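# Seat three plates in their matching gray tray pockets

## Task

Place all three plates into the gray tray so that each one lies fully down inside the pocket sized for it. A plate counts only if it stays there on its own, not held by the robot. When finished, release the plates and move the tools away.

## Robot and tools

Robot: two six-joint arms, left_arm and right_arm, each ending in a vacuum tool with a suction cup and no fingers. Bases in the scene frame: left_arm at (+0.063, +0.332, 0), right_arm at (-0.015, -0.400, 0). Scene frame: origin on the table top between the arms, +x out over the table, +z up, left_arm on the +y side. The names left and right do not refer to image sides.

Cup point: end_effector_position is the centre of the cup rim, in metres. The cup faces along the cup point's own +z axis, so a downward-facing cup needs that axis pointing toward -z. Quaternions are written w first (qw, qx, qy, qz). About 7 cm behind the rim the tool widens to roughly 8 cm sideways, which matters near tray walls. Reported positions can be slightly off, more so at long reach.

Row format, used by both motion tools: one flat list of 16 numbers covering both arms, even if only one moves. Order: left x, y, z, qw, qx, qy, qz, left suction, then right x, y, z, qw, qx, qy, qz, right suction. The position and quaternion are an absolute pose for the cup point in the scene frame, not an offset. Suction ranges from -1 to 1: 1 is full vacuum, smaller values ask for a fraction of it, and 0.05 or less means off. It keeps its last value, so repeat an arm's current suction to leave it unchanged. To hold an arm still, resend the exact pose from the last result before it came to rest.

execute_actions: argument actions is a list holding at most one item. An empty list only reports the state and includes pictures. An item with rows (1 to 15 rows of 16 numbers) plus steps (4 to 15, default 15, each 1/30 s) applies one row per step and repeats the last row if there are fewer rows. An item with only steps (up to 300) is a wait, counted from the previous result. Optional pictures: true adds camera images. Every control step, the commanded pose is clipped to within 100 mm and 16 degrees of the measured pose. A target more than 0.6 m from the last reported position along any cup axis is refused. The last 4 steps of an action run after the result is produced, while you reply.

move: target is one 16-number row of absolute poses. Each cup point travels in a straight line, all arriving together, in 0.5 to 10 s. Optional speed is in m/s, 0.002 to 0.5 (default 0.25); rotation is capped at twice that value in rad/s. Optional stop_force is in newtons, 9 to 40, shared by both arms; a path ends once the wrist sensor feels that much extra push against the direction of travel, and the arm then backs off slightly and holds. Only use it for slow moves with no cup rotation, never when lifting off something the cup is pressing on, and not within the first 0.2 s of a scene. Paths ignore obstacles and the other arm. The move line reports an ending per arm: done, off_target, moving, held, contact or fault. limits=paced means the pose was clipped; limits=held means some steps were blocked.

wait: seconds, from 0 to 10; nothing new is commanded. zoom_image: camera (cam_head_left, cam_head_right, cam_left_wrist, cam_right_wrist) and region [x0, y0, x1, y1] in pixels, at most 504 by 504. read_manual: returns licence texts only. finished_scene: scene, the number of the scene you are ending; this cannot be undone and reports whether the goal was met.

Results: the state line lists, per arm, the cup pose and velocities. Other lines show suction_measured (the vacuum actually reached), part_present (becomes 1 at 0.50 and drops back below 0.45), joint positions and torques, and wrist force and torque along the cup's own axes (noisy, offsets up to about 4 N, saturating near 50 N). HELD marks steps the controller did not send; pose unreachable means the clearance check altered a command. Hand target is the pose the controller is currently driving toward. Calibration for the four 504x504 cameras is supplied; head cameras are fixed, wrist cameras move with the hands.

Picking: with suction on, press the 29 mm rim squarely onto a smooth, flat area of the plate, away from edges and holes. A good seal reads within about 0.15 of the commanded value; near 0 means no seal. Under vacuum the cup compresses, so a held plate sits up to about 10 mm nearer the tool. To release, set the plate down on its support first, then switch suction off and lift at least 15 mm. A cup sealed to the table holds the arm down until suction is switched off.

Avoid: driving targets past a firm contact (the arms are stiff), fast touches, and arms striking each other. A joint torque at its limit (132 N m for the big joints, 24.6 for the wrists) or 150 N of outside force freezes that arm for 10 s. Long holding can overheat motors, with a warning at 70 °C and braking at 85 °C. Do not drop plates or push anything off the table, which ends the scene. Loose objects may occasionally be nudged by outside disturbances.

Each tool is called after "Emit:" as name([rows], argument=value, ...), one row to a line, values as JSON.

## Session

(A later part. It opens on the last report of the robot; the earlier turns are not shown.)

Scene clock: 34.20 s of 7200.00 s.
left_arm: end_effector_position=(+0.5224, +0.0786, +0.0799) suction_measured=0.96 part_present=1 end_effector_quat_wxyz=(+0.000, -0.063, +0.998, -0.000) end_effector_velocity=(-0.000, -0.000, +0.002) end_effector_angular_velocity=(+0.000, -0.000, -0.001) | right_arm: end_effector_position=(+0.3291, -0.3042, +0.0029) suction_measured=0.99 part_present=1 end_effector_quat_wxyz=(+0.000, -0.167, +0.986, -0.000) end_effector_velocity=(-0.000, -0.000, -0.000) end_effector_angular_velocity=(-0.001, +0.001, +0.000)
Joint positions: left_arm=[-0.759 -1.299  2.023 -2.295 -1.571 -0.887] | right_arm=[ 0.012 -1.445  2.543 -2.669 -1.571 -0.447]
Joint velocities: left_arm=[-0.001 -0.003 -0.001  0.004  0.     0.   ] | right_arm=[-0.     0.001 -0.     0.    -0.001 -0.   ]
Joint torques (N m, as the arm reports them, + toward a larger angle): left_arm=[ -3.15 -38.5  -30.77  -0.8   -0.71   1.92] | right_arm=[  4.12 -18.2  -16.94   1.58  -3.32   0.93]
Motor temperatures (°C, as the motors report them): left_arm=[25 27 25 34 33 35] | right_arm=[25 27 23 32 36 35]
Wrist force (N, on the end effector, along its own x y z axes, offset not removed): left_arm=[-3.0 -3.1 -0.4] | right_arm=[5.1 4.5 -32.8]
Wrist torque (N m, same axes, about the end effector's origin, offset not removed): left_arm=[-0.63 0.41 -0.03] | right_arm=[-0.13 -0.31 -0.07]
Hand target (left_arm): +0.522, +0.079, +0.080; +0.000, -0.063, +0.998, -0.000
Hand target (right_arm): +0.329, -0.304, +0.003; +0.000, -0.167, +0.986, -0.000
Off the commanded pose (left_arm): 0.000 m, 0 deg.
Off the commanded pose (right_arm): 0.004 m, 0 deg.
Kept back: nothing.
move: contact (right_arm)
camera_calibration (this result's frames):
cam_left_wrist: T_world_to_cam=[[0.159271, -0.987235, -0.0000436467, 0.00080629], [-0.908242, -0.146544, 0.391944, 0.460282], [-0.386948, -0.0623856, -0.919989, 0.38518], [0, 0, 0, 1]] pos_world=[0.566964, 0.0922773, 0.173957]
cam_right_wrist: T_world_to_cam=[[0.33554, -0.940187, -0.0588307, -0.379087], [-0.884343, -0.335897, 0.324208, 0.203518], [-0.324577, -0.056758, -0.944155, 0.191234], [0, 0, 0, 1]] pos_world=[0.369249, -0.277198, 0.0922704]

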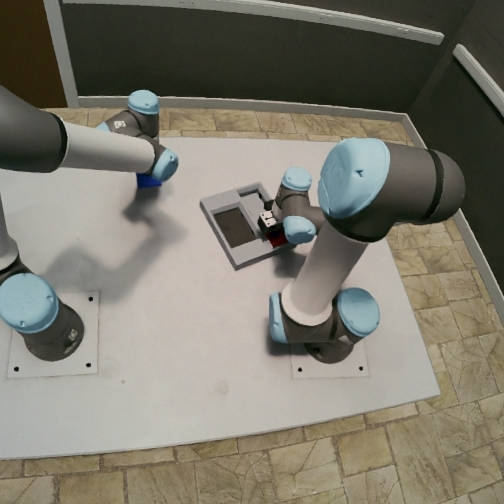

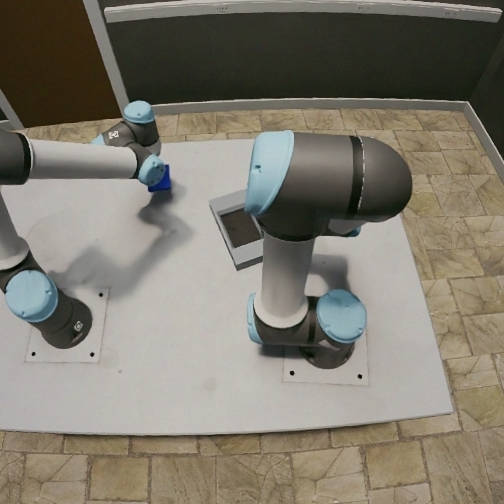

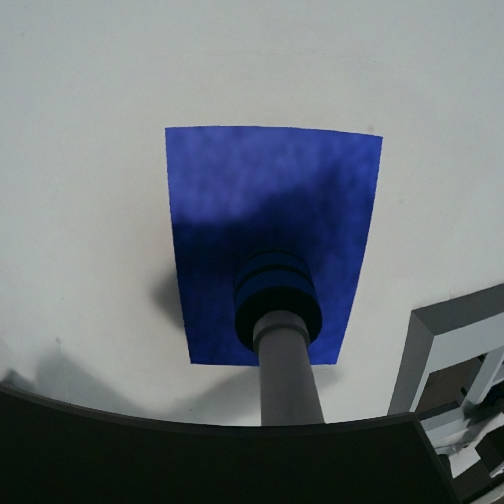

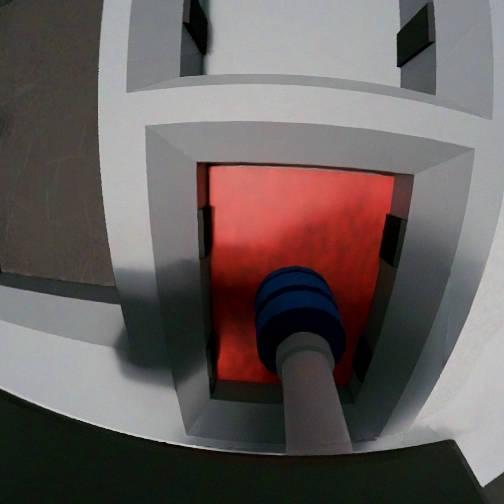

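Emit:
move(target=[0.50, -0.06, 0.08, 0, -0.12, 0.9928, 0, 1, 0.3291, -0.3042, 0.08, 0, -0.1668, 0.986, 0, 0], speed=0.25)

Emit:
move(target=[0.4433, -0.2654, 0.038, 0, -0.1702, 0.9854, 0, 1, 0.25, -0.56, 0.22, 0, -0.1668, 0.986, 0, 0], speed=0.3)

Scene clock: 35.53 s of 7200.00 s.
left_arm: end_effector_position=(+0.5000, -0.0600, +0.0801) suction_measured=0.96 part_present=1 end_effector_quat_wxyz=(-0.000, -0.120, +0.993, -0.000) end_effector_velocity=(+0.000, -0.001, +0.000) end_effector_angular_velocity=(+0.000, +0.000, +0.002) | right_arm: end_effector_position=(+0.3291, -0.3042, +0.0799) suction_measured=0.00 part_present=0 end_effector_quat_wxyz=(-0.000, -0.167, +0.986, -0.000) end_effector_velocity=(-0.000, -0.001, +0.001) end_effector_angular_velocity=(-0.001, +0.001, -0.001)
Joint positions: left_arm=[-0.958 -1.175  1.841 -2.237 -1.571 -1.201] | right_arm=[ 0.012 -1.688  2.457 -2.339 -1.571 -0.447]
Joint velocities: left_arm=[-0.001  0.001 -0.003  0.002 -0.    -0.003] | right_arm=[-0.001 -0.002 -0.001  0.004 -0.001  0.001]
Joint torques (N m, as the arm reports them, + toward a larger angle): left_arm=[ -8.64 -21.31 -32.27  -0.8    2.    -2.65] | right_arm=[ -9.56 -23.81 -27.32  -0.32   1.11  -1.76]
Motor temperatures (°C, as the motors report them): left_arm=[25 27 25 34 33 35] | right_arm=[25 27 23 32 36 35]
Wrist force (N, on the end effector, along its own x y z axes, offset not removed): left_arm=[-0.3 -3.4 0.2] | right_arm=[-3.6 -1.3 -2.0]
Wrist torque (N m, same axes, about the end effector's origin, offset not removed): left_arm=[-0.77 0.04 0.03] | right_arm=[0.01 0.25 -0.22]
Hand target (left_arm): +0.500, -0.060, +0.080; -0.000, -0.120, +0.993, -0.000
Hand target (right_arm): +0.329, -0.304, +0.080; +0.000, -0.167, +0.986, -0.000
Off the commanded pose (left_arm): 0.000 m, 0 deg.
Off the commanded pose (right_arm): 0.000 m, 0 deg.
Kept back: nothing.
move: done
camera_calibration (this result's frames):
cam_left_wrist: T_world_to_cam=[[0.271338, -0.962484, 0.000094406, -0.186953], [-0.885265, -0.24953, 0.39248, 0.401823], [-0.377732, -0.106578, -0.919761, 0.360685], [0, 0, 0, 1]] pos_world=[0.542689, -0.0412314, 0.174054]
cam_right_wrist: T_world_to_cam=[[0.335572, -0.940186, -0.0586678, -0.374619], [-0.884312, -0.335867, 0.324322, 0.178564], [-0.324627, -0.0569527, -0.944126, 0.263902], [0, 0, 0, 1]] pos_world=[0.369288, -0.277207, 0.169267]

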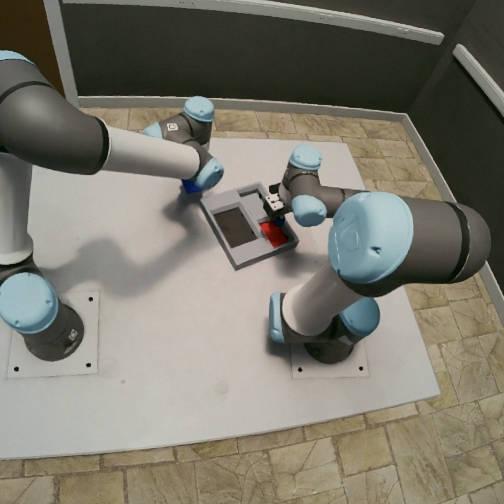

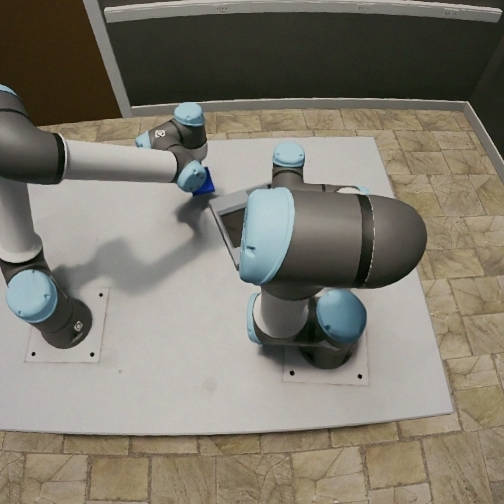

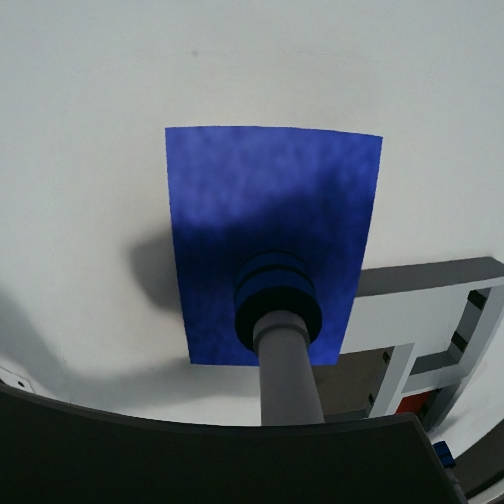

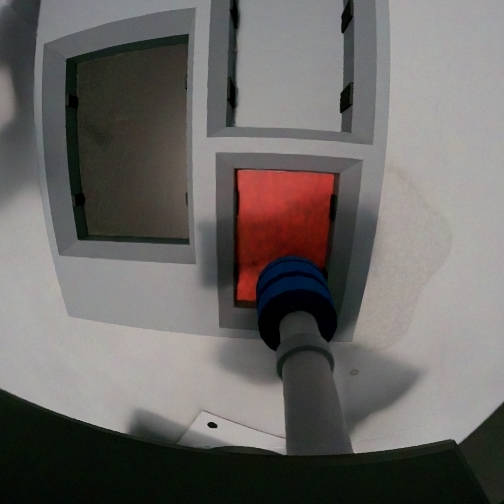

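Scene clock: 37.10 s of 7200.00 s.
left_arm: end_effector_position=(+0.4433, -0.2654, +0.0381) suction_measured=0.96 part_present=1 end_effector_quat_wxyz=(-0.000, -0.170, +0.985, -0.000) end_effector_velocity=(-0.000, -0.001, +0.001) end_effector_angular_velocity=(-0.001, +0.001, +0.001) | right_arm: end_effector_position=(+0.2499, -0.5599, +0.2200) suction_measured=0.00 part_present=0 end_effector_quat_wxyz=(-0.001, -0.167, +0.986, +0.000) end_effector_velocity=(-0.000, -0.001, +0.000) end_effector_angular_velocity=(+0.004, -0.001, +0.001)
Joint positions: left_arm=[-1.191 -0.879  1.473 -2.165 -1.571 -1.535] | right_arm=[-0.863 -2.068  2.284 -1.786 -1.572 -1.322]
Joint velocities: left_arm=[-0.     0.001 -0.003  0.001 -0.001 -0.001] | right_arm=[-0.005  0.003 -0.003  0.002  0.003 -0.006]
Joint torques (N m, as the arm reports them, + toward a larger angle): left_arm=[ -8.15 -33.94 -34.08  -0.45   1.83  -2.9 ] | right_arm=[ -7.75   9.17 -33.07   0.19   2.84  -2.07]
Motor temperatures (°C, as the motors report them): left_arm=[25 27 25 34 33 35] | right_arm=[25 27 23 32 36 35]
Wrist force (N, on the end effector, along its own x y z axes, offset not removed): left_arm=[-1.7 -3.1 3.1] | right_arm=[-3.4 -5.8 0.5]
Wrist torque (N m, same axes, about the end effector's origin, offset not removed): left_arm=[-0.52 0.31 -0.09] | right_arm=[-0.81 0.62 -0.09]
Hand target (left_arm): +0.443, -0.266, +0.038; -0.000, -0.170, +0.985, -0.000
Hand target (right_arm): +0.250, -0.560, +0.220; -0.001, -0.167, +0.986, +0.000
Off the commanded pose (left_arm): 0.000 m, 0 deg.
Off the commanded pose (right_arm): 0.000 m, 0 deg.
Kept back: nothing.
move: done
camera_calibration (this result's frames):
cam_left_wrist: T_world_to_cam=[[0.367506, -0.930021, -0.000109042, -0.403315], [-0.855346, -0.338043, 0.392569, 0.280107], [-0.365134, -0.144178, -0.919723, 0.263246], [0, 0, 0, 1]] pos_world=[0.483929, -0.242449, 0.132108]
cam_right_wrist: T_world_to_cam=[[0.335389, -0.940217, -0.059209, -0.580055], [-0.883971, -0.335811, 0.325311, -0.0230879], [-0.325746, -0.0567665, -0.943752, 0.356147], [0, 0, 0, 1]] pos_world=[0.290148, -0.532913, 0.30928]

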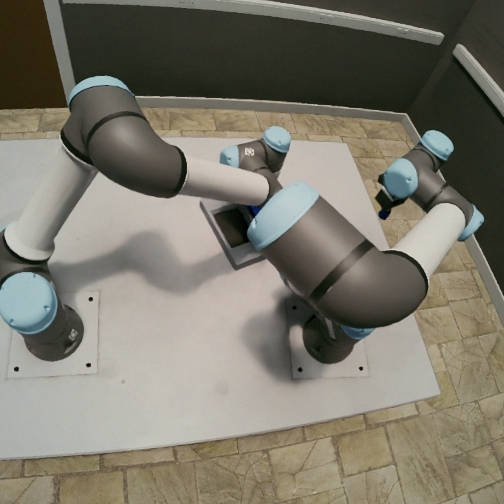

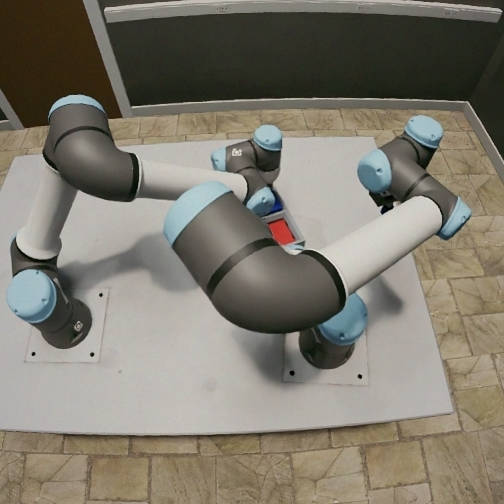

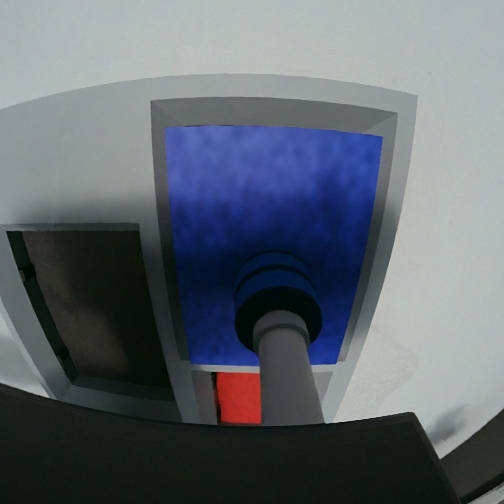

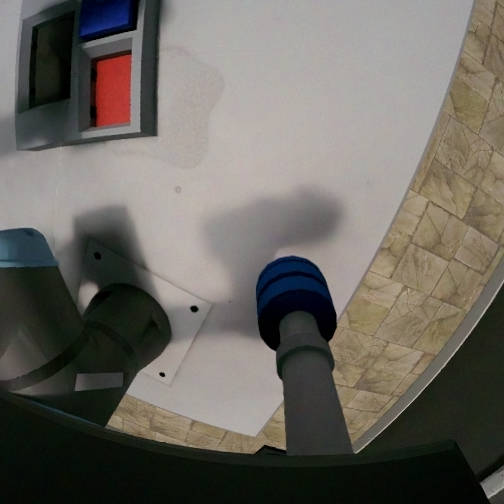

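Emit:
zoom_image(camera="cam_left_wrist", region=[130, 70, 430, 220])

Emit:
zoom_image(camera="cam_left_wrist", region=[130, 270, 430, 420])

Region (130, 70, 430, 220) of cam_left_wrist's 504x504 image, scaled by 1.680, with more detail than that image has.

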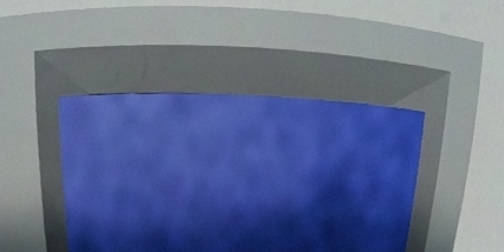

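Region (130, 270, 430, 420) of cam_left_wrist's 504x504 image, scaled by 1.680, with more detail than that image has.

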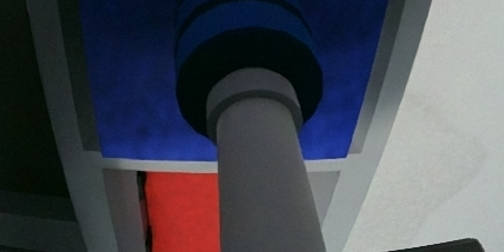

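Emit:
move(target=[0.4452, -0.2661, 0.027, 0, -0.1702, 0.9854, 0, 1, 0.25, -0.56, 0.22, 0, -0.1668, 0.986, 0, 0], speed=0.02)

Scene clock: 39.03 s of 7200.00 s.
left_arm: end_effector_position=(+0.4452, -0.2661, +0.0271) suction_measured=0.96 part_present=1 end_effector_quat_wxyz=(-0.000, -0.170, +0.985, +0.000) end_effector_velocity=(+0.001, +0.000, -0.001) end_effector_angular_velocity=(+0.000, -0.001, -0.000) | right_arm: end_effector_position=(+0.2500, -0.5600, +0.2200) suction_measured=0.00 part_present=0 end_effector_quat_wxyz=(-0.000, -0.167, +0.986, +0.000) end_effector_velocity=(-0.000, -0.000, +0.000) end_effector_angular_velocity=(-0.001, -0.000, +0.002)
Joint positions: left_arm=[-1.189 -0.861  1.474 -2.184 -1.571 -1.533] | right_arm=[-0.863 -2.068  2.284 -1.786 -1.571 -1.323]
Joint velocities: left_arm=[ 0.001  0.002  0.    -0.002  0.001  0.001] | right_arm=[-0.    -0.001  0.    -0.    -0.    -0.002]
Joint torques (N m, as the arm reports them, + toward a larger angle): left_arm=[  8.77 -32.88  -9.22  -3.97   2.12   2.72] | right_arm=[ -9.74 -12.16 -17.12  -3.56   2.56  -1.91]
Motor temperatures (°C, as the motors report them): left_arm=[25 27 25 34 33 35] | right_arm=[25 27 23 32 36 35]
Wrist force (N, on the end effector, along its own x y z axes, offset not removed): left_arm=[-2.7 0.5 -3.5] | right_arm=[-1.5 -2.8 -3.9]
Wrist torque (N m, same axes, about the end effector's origin, offset not removed): left_arm=[-0.44 0.55 -0.01] | right_arm=[-0.41 0.12 -0.04]
Hand target (left_arm): +0.445, -0.266, +0.027; +0.000, -0.170, +0.985, +0.000
Hand target (right_arm): +0.250, -0.560, +0.220; -0.000, -0.167, +0.986, +0.000
Off the commanded pose (left_arm): 0.000 m, 0 deg.
Off the commanded pose (right_arm): 0.000 m, 0 deg.
Kept back: nothing.
move: done
camera_calibration (this result's frames):
cam_left_wrist: T_world_to_cam=[[0.367508, -0.93002, -0.0000717211, -0.404641], [-0.855595, -0.338128, 0.391952, 0.285899], [-0.364547, -0.143984, -0.919986, 0.253516], [0, 0, 0, 1]] pos_world=[0.485742, -0.243152, 0.121144]
cam_right_wrist: T_world_to_cam=[[0.335529, -0.940187, -0.0588949, -0.580257], [-0.884318, -0.335904, 0.32427, -0.0227742], [-0.324657, -0.0567203, -0.944129, 0.356049], [0, 0, 0, 1]] pos_world=[0.290147, -0.533005, 0.309367]

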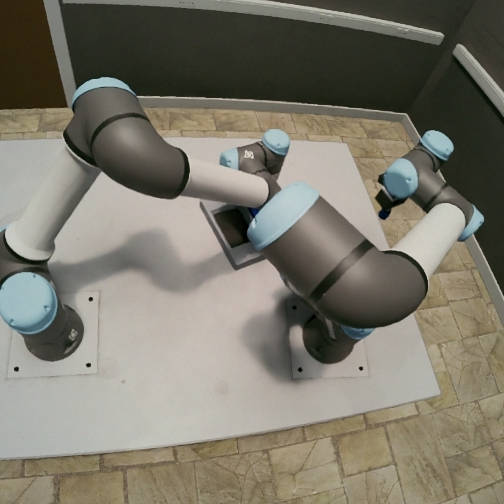

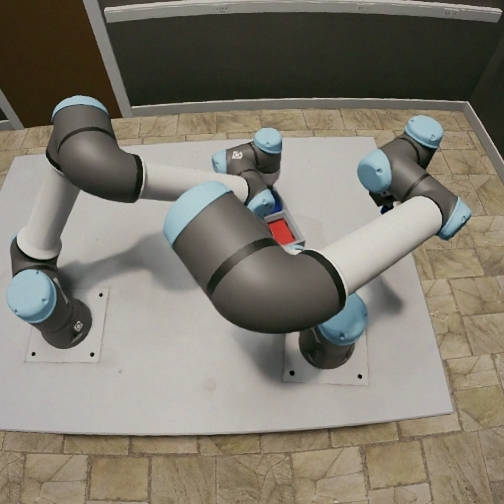

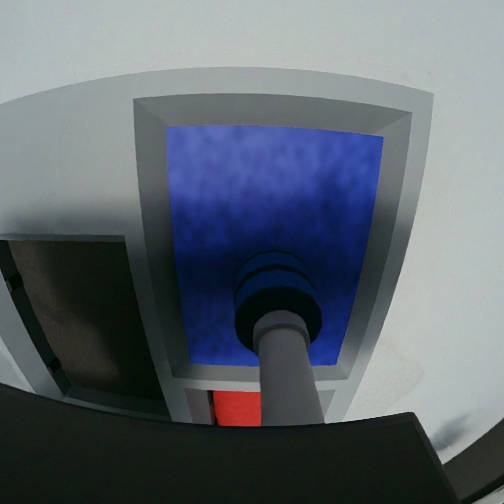

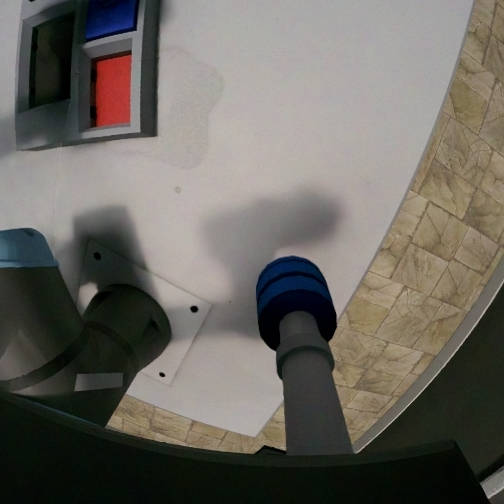

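Emit:
move(target=[0.4449, -0.2654, 0.014, 0, -0.1702, 0.9854, 0, 1, 0.25, -0.56, 0.22, 0, -0.1668, 0.986, 0, 0], speed=0.012, stop_force=18)

Scene clock: 40.57 s of 7200.00 s.
left_arm: end_effector_position=(+0.4449, -0.2654, +0.0141) suction_measured=0.96 part_present=1 end_effector_quat_wxyz=(+0.000, -0.170, +0.985, -0.000) end_effector_velocity=(-0.000, +0.000, -0.002) end_effector_angular_velocity=(+0.001, -0.001, -0.001) | right_arm: end_effector_position=(+0.2500, -0.5600, +0.2200) suction_measured=0.00 part_present=0 end_effector_quat_wxyz=(+0.000, -0.167, +0.986, +0.000) end_effector_velocity=(+0.000, -0.000, +0.000) end_effector_angular_velocity=(-0.000, -0.000, -0.001)
Joint positions: left_arm=[-1.189 -0.844  1.484 -2.21  -1.571 -1.533] | right_arm=[-0.863 -2.068  2.284 -1.786 -1.571 -1.323]
Joint velocities: left_arm=[-0.001  0.003  0.001 -0.003  0.001  0.   ] | right_arm=[-0.    -0.    -0.     0.     0.     0.001]
Joint torques (N m, as the arm reports them, + toward a larger angle): left_arm=[  2.36 -28.39  -2.25  -1.99  -0.17   0.42] | right_arm=[ -9.47 -11.08 -15.82  -3.1    2.67  -1.89]
Motor temperatures (°C, as the motors report them): left_arm=[25 27 25 34 33 35] | right_arm=[25 27 23 32 36 35]
Wrist force (N, on the end effector, along its own x y z axes, offset not removed): left_arm=[-3.5 -6.6 -7.8] | right_arm=[0.4 -5.7 0.5]
Wrist torque (N m, same axes, about the end effector's origin, offset not removed): left_arm=[-0.41 0.35 0.03] | right_arm=[-0.86 -0.18 -0.03]
Hand target (left_arm): +0.445, -0.265, +0.014; -0.000, -0.170, +0.985, +0.000
Hand target (right_arm): +0.250, -0.560, +0.220; +0.000, -0.167, +0.986, +0.000
Off the commanded pose (left_arm): 0.000 m, 0 deg.
Off the commanded pose (right_arm): 0.000 m, 0 deg.
Kept back: nothing.
move: done
camera_calibration (this result's frames):
cam_left_wrist: T_world_to_cam=[[0.367523, -0.930014, -0.000017077, -0.403923], [-0.85561, -0.338127, 0.391921, 0.29103], [-0.364498, -0.144025, -0.919999, 0.241538], [0, 0, 0, 1]] pos_world=[0.485499, -0.242462, 0.108147]
cam_right_wrist: T_world_to_cam=[[0.335531, -0.940189, -0.0588501, -0.580265], [-0.884329, -0.335892, 0.324251, -0.0227635], [-0.324625, -0.0567536, -0.944139, 0.356034], [0, 0, 0, 1]] pos_world=[0.290144, -0.532999, 0.309377]

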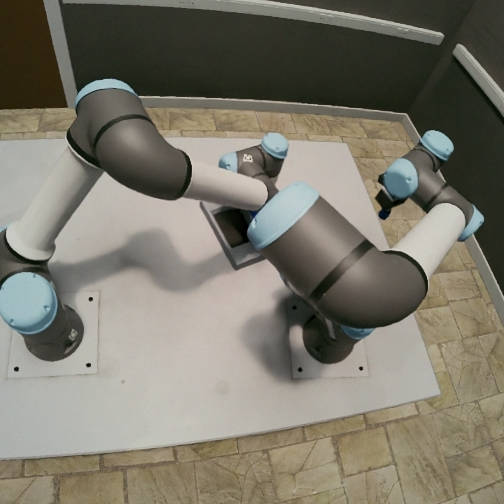

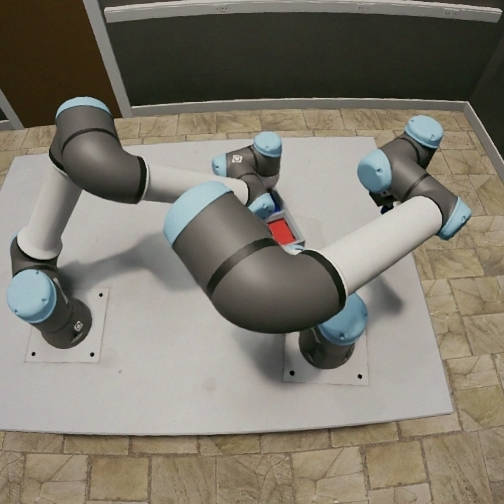

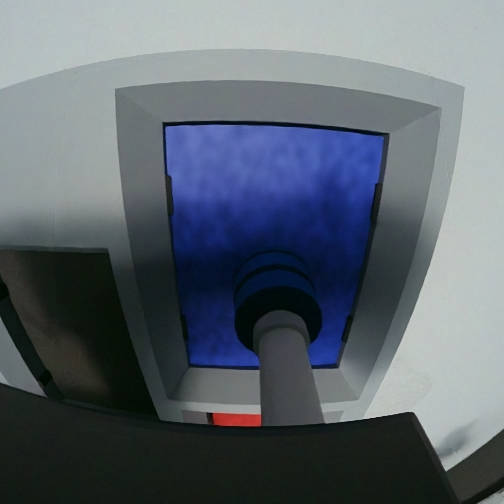

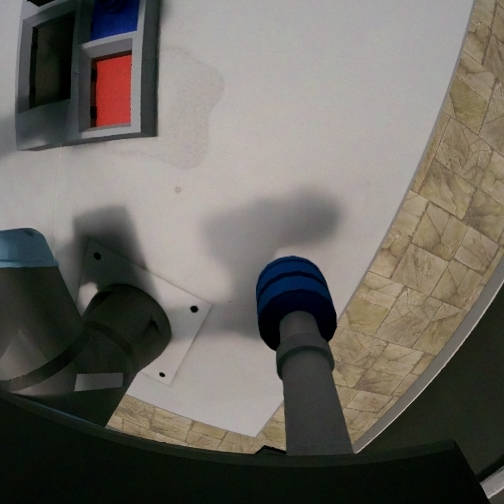

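Emit:
move(target=[0.4451, -0.2657, 0.0, 0, -0.1702, 0.9854, 0, 1, 0.25, -0.56, 0.22, 0, -0.1668, 0.986, 0, 0], speed=0.007, stop_force=15)

Scene clock: 42.57 s of 7200.00 s.
left_arm: end_effector_position=(+0.4450, -0.2656, +0.0042) suction_measured=0.96 part_present=1 end_effector_quat_wxyz=(+0.000, -0.170, +0.985, -0.000) end_effector_velocity=(-0.001, +0.001, +0.000) end_effector_angular_velocity=(+0.004, +0.002, -0.000) | right_arm: end_effector_position=(+0.2500, -0.5600, +0.2200) suction_measured=0.00 part_present=0 end_effector_quat_wxyz=(+0.000, -0.167, +0.986, +0.000) end_effector_velocity=(-0.000, +0.000, +0.000) end_effector_angular_velocity=(-0.000, -0.000, +0.002)
Joint positions: left_arm=[-1.189 -0.83   1.488 -2.229 -1.571 -1.533] | right_arm=[-0.863 -2.068  2.284 -1.786 -1.571 -1.323]
Joint velocities: left_arm=[-0.001 -0.001 -0.     0.005 -0.001 -0.   ] | right_arm=[ 0.    -0.001  0.    -0.     0.    -0.002]
Joint torques (N m, as the arm reports them, + toward a larger angle): left_arm=[  6.39 -39.08  -9.11   2.23  -1.58   2.72] | right_arm=[ -9.87 -11.39 -16.2   -3.31   2.5   -1.98]
Motor temperatures (°C, as the motors report them): left_arm=[25 27 25 34 33 35] | right_arm=[25 27 23 32 36 35]
Wrist force (N, on the end effector, along its own x y z axes, offset not removed): left_arm=[-2.8 3.4 -34.3] | right_arm=[0.4 -2.6 -5.8]
Wrist torque (N m, same axes, about the end effector's origin, offset not removed): left_arm=[-0.19 0.45 0.08] | right_arm=[-0.43 -0.10 -0.09]
Hand target (left_arm): +0.445, -0.266, +0.005; +0.000, -0.170, +0.985, -0.000
Hand target (right_arm): +0.250, -0.560, +0.220; +0.000, -0.167, +0.986, -0.000
Off the commanded pose (left_arm): 0.004 m, 0 deg.
Off the commanded pose (right_arm): 0.000 m, 0 deg.
Kept back: nothing.
move: contact (left_arm)
camera_calibration (this result's frames):
cam_left_wrist: T_world_to_cam=[[0.367483, -0.93003, 0.0000188718, -0.404152], [-0.85563, -0.338077, 0.391921, 0.294945], [-0.364492, -0.14404, -0.919999, 0.232421], [0, 0, 0, 1]] pos_world=[0.485598, -0.242681, 0.0982398]
cam_right_wrist: T_world_to_cam=[[0.335531, -0.940189, -0.0588499, -0.580265], [-0.884329, -0.335892, 0.324251, -0.0227636], [-0.324625, -0.0567539, -0.944139, 0.356033], [0, 0, 0, 1]] pos_world=[0.290144, -0.532999, 0.309377]

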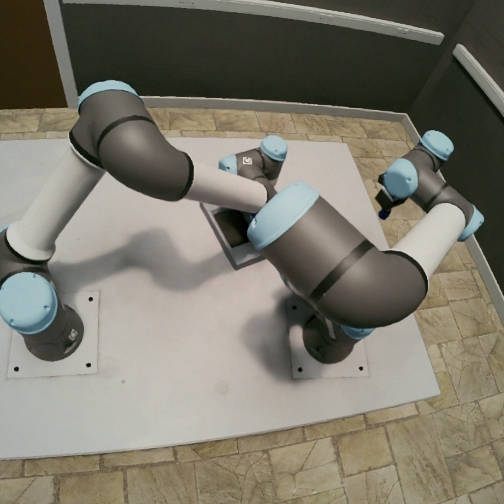

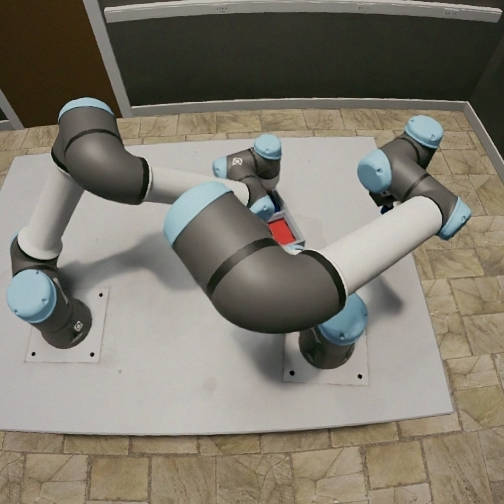

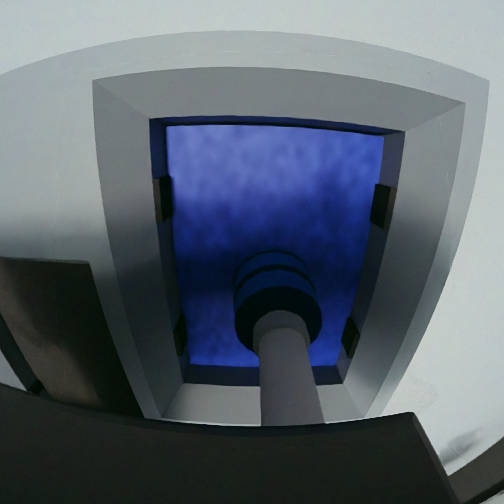

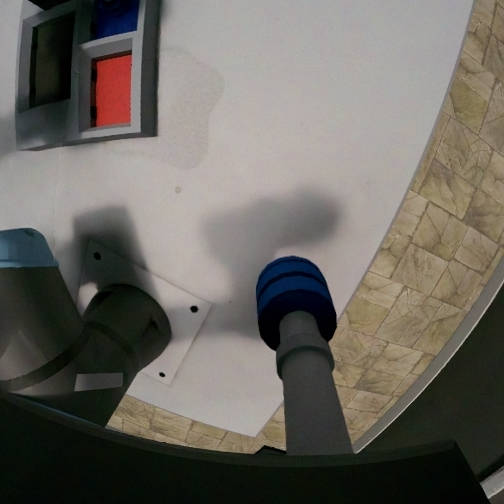

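Emit:
move(target=[0.4351, -0.2357, 0.16, 0, -0.1702, 0.9854, 0, 0, 0.25, -0.56, 0.22, 0, -0.1668, 0.986, 0, 0], speed=0.2)

Scene clock: 44.10 s of 7200.00 s.
left_arm: end_effector_position=(+0.4351, -0.2355, +0.1599) suction_measured=0.00 part_present=0 end_effector_quat_wxyz=(+0.000, -0.170, +0.985, +0.000) end_effector_velocity=(-0.000, +0.000, +0.002) end_effector_angular_velocity=(-0.000, -0.001, -0.000) | right_arm: end_effector_position=(+0.2500, -0.5600, +0.2200) suction_measured=0.00 part_present=0 end_effector_quat_wxyz=(+0.000, -0.167, +0.986, +0.000) end_effector_velocity=(+0.000, +0.000, -0.000) end_effector_angular_velocity=(+0.001, -0.001, +0.000)
Joint positions: left_arm=[-1.186 -1.077  1.455 -1.949 -1.571 -1.53 ] | right_arm=[-0.863 -2.068  2.284 -1.786 -1.571 -1.323]
Joint velocities: left_arm=[-0.001 -0.003 -0.001  0.004  0.001 -0.001] | right_arm=[ 0.     0.    -0.    -0.     0.002  0.   ]
Joint torques (N m, as the arm reports them, + toward a larger angle): left_arm=[  3.34 -53.64 -33.79  -0.62  -1.83   1.03] | right_arm=[ -8.99 -10.31 -17.95  -3.34   2.62  -1.73]
Motor temperatures (°C, as the motors report them): left_arm=[25 27 25 34 33 35] | right_arm=[25 27 23 32 36 35]
Wrist force (N, on the end effector, along its own x y z axes, offset not removed): left_arm=[-1.4 -0.2 -2.4] | right_arm=[-1.1 -0.7 -1.9]
Wrist torque (N m, same axes, about the end effector's origin, offset not removed): left_arm=[-0.09 0.20 0.04] | right_arm=[0.14 -0.06 0.13]
Hand target (left_arm): +0.435, -0.236, +0.160; +0.000, -0.170, +0.985, -0.000
Hand target (right_arm): +0.250, -0.560, +0.220; +0.000, -0.167, +0.986, -0.000
Off the commanded pose (left_arm): 0.000 m, 0 deg.
Off the commanded pose (right_arm): 0.000 m, 0 deg.
Kept back: nothing.
move: done
camera_calibration (this result's frames):
cam_left_wrist: T_world_to_cam=[[0.367524, -0.930014, -0.0000844075, -0.372476], [-0.8556, -0.338152, 0.391921, 0.235546], [-0.364521, -0.143968, -0.919999, 0.376358], [0, 0, 0, 1]] pos_world=[0.475618, -0.212574, 0.253902]
cam_right_wrist: T_world_to_cam=[[0.335531, -0.940189, -0.0588499, -0.580265], [-0.884329, -0.335892, 0.324251, -0.0227636], [-0.324625, -0.0567538, -0.944139, 0.356033], [0, 0, 0, 1]] pos_world=[0.290144, -0.532999, 0.309377]

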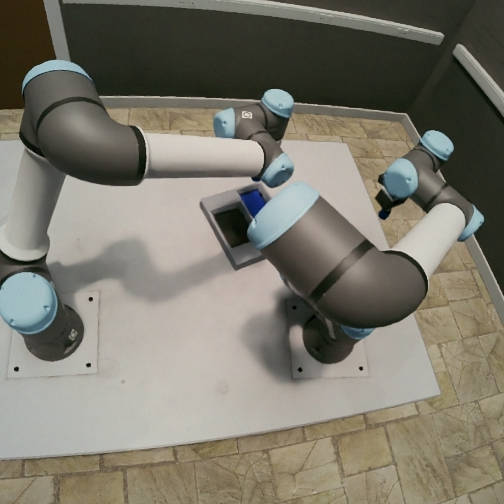

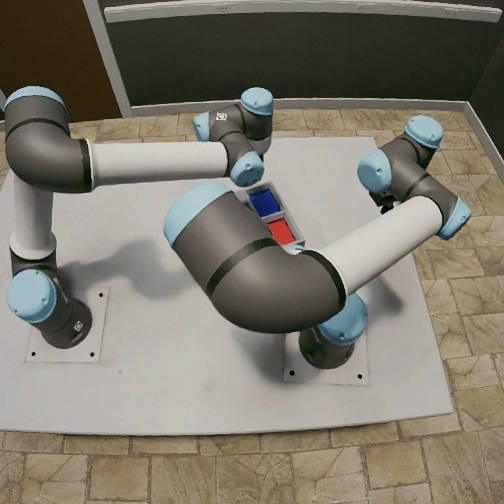

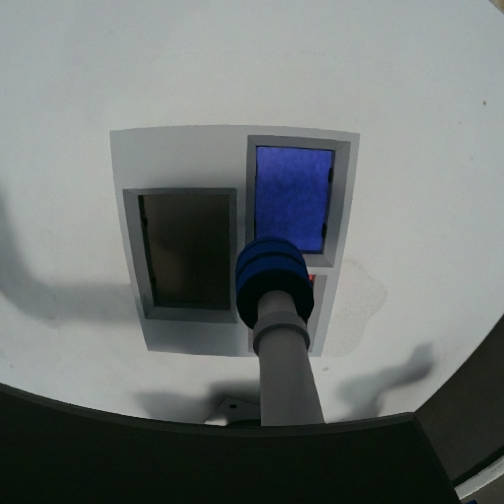

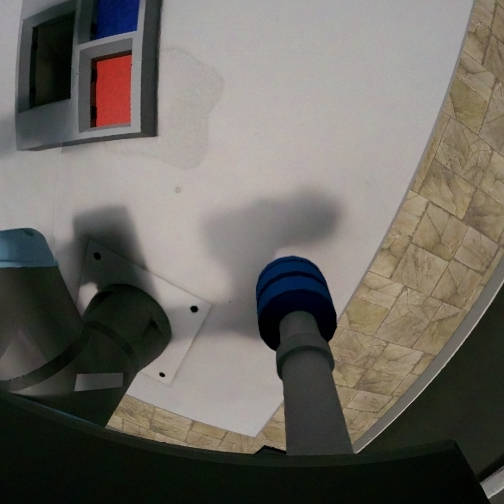

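Emit:
zoom_image(camera="cam_right_wrist", region=[0, 0, 180, 160])

Emit:
zoom_image(camera="cam_left_wrist", region=[100, 110, 380, 360])

Region (0, 0, 180, 160) of cam_right_wrist's 504x504 image, scaled by 2.800, with more detail than that image has.

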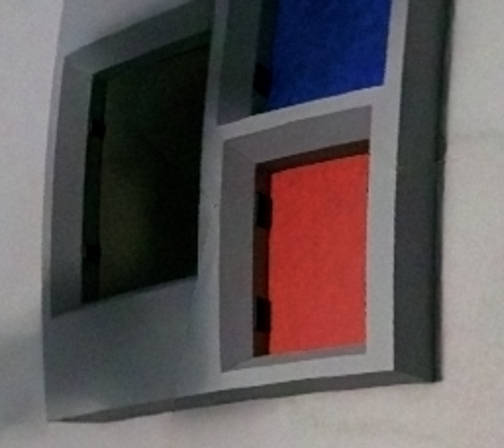

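Region (100, 110, 380, 360) of cam_left_wrist's 504x504 image, scaled by 1.800, with more detail than that image has; it fills the top 450 rows of this view, and the rest is white.

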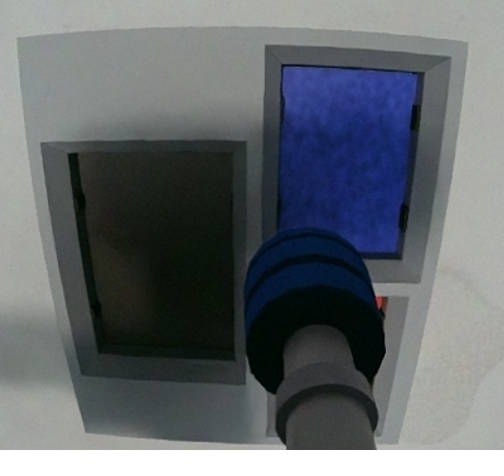

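Emit:
finished_scene(scene=1)

The scene is finished: the task was done.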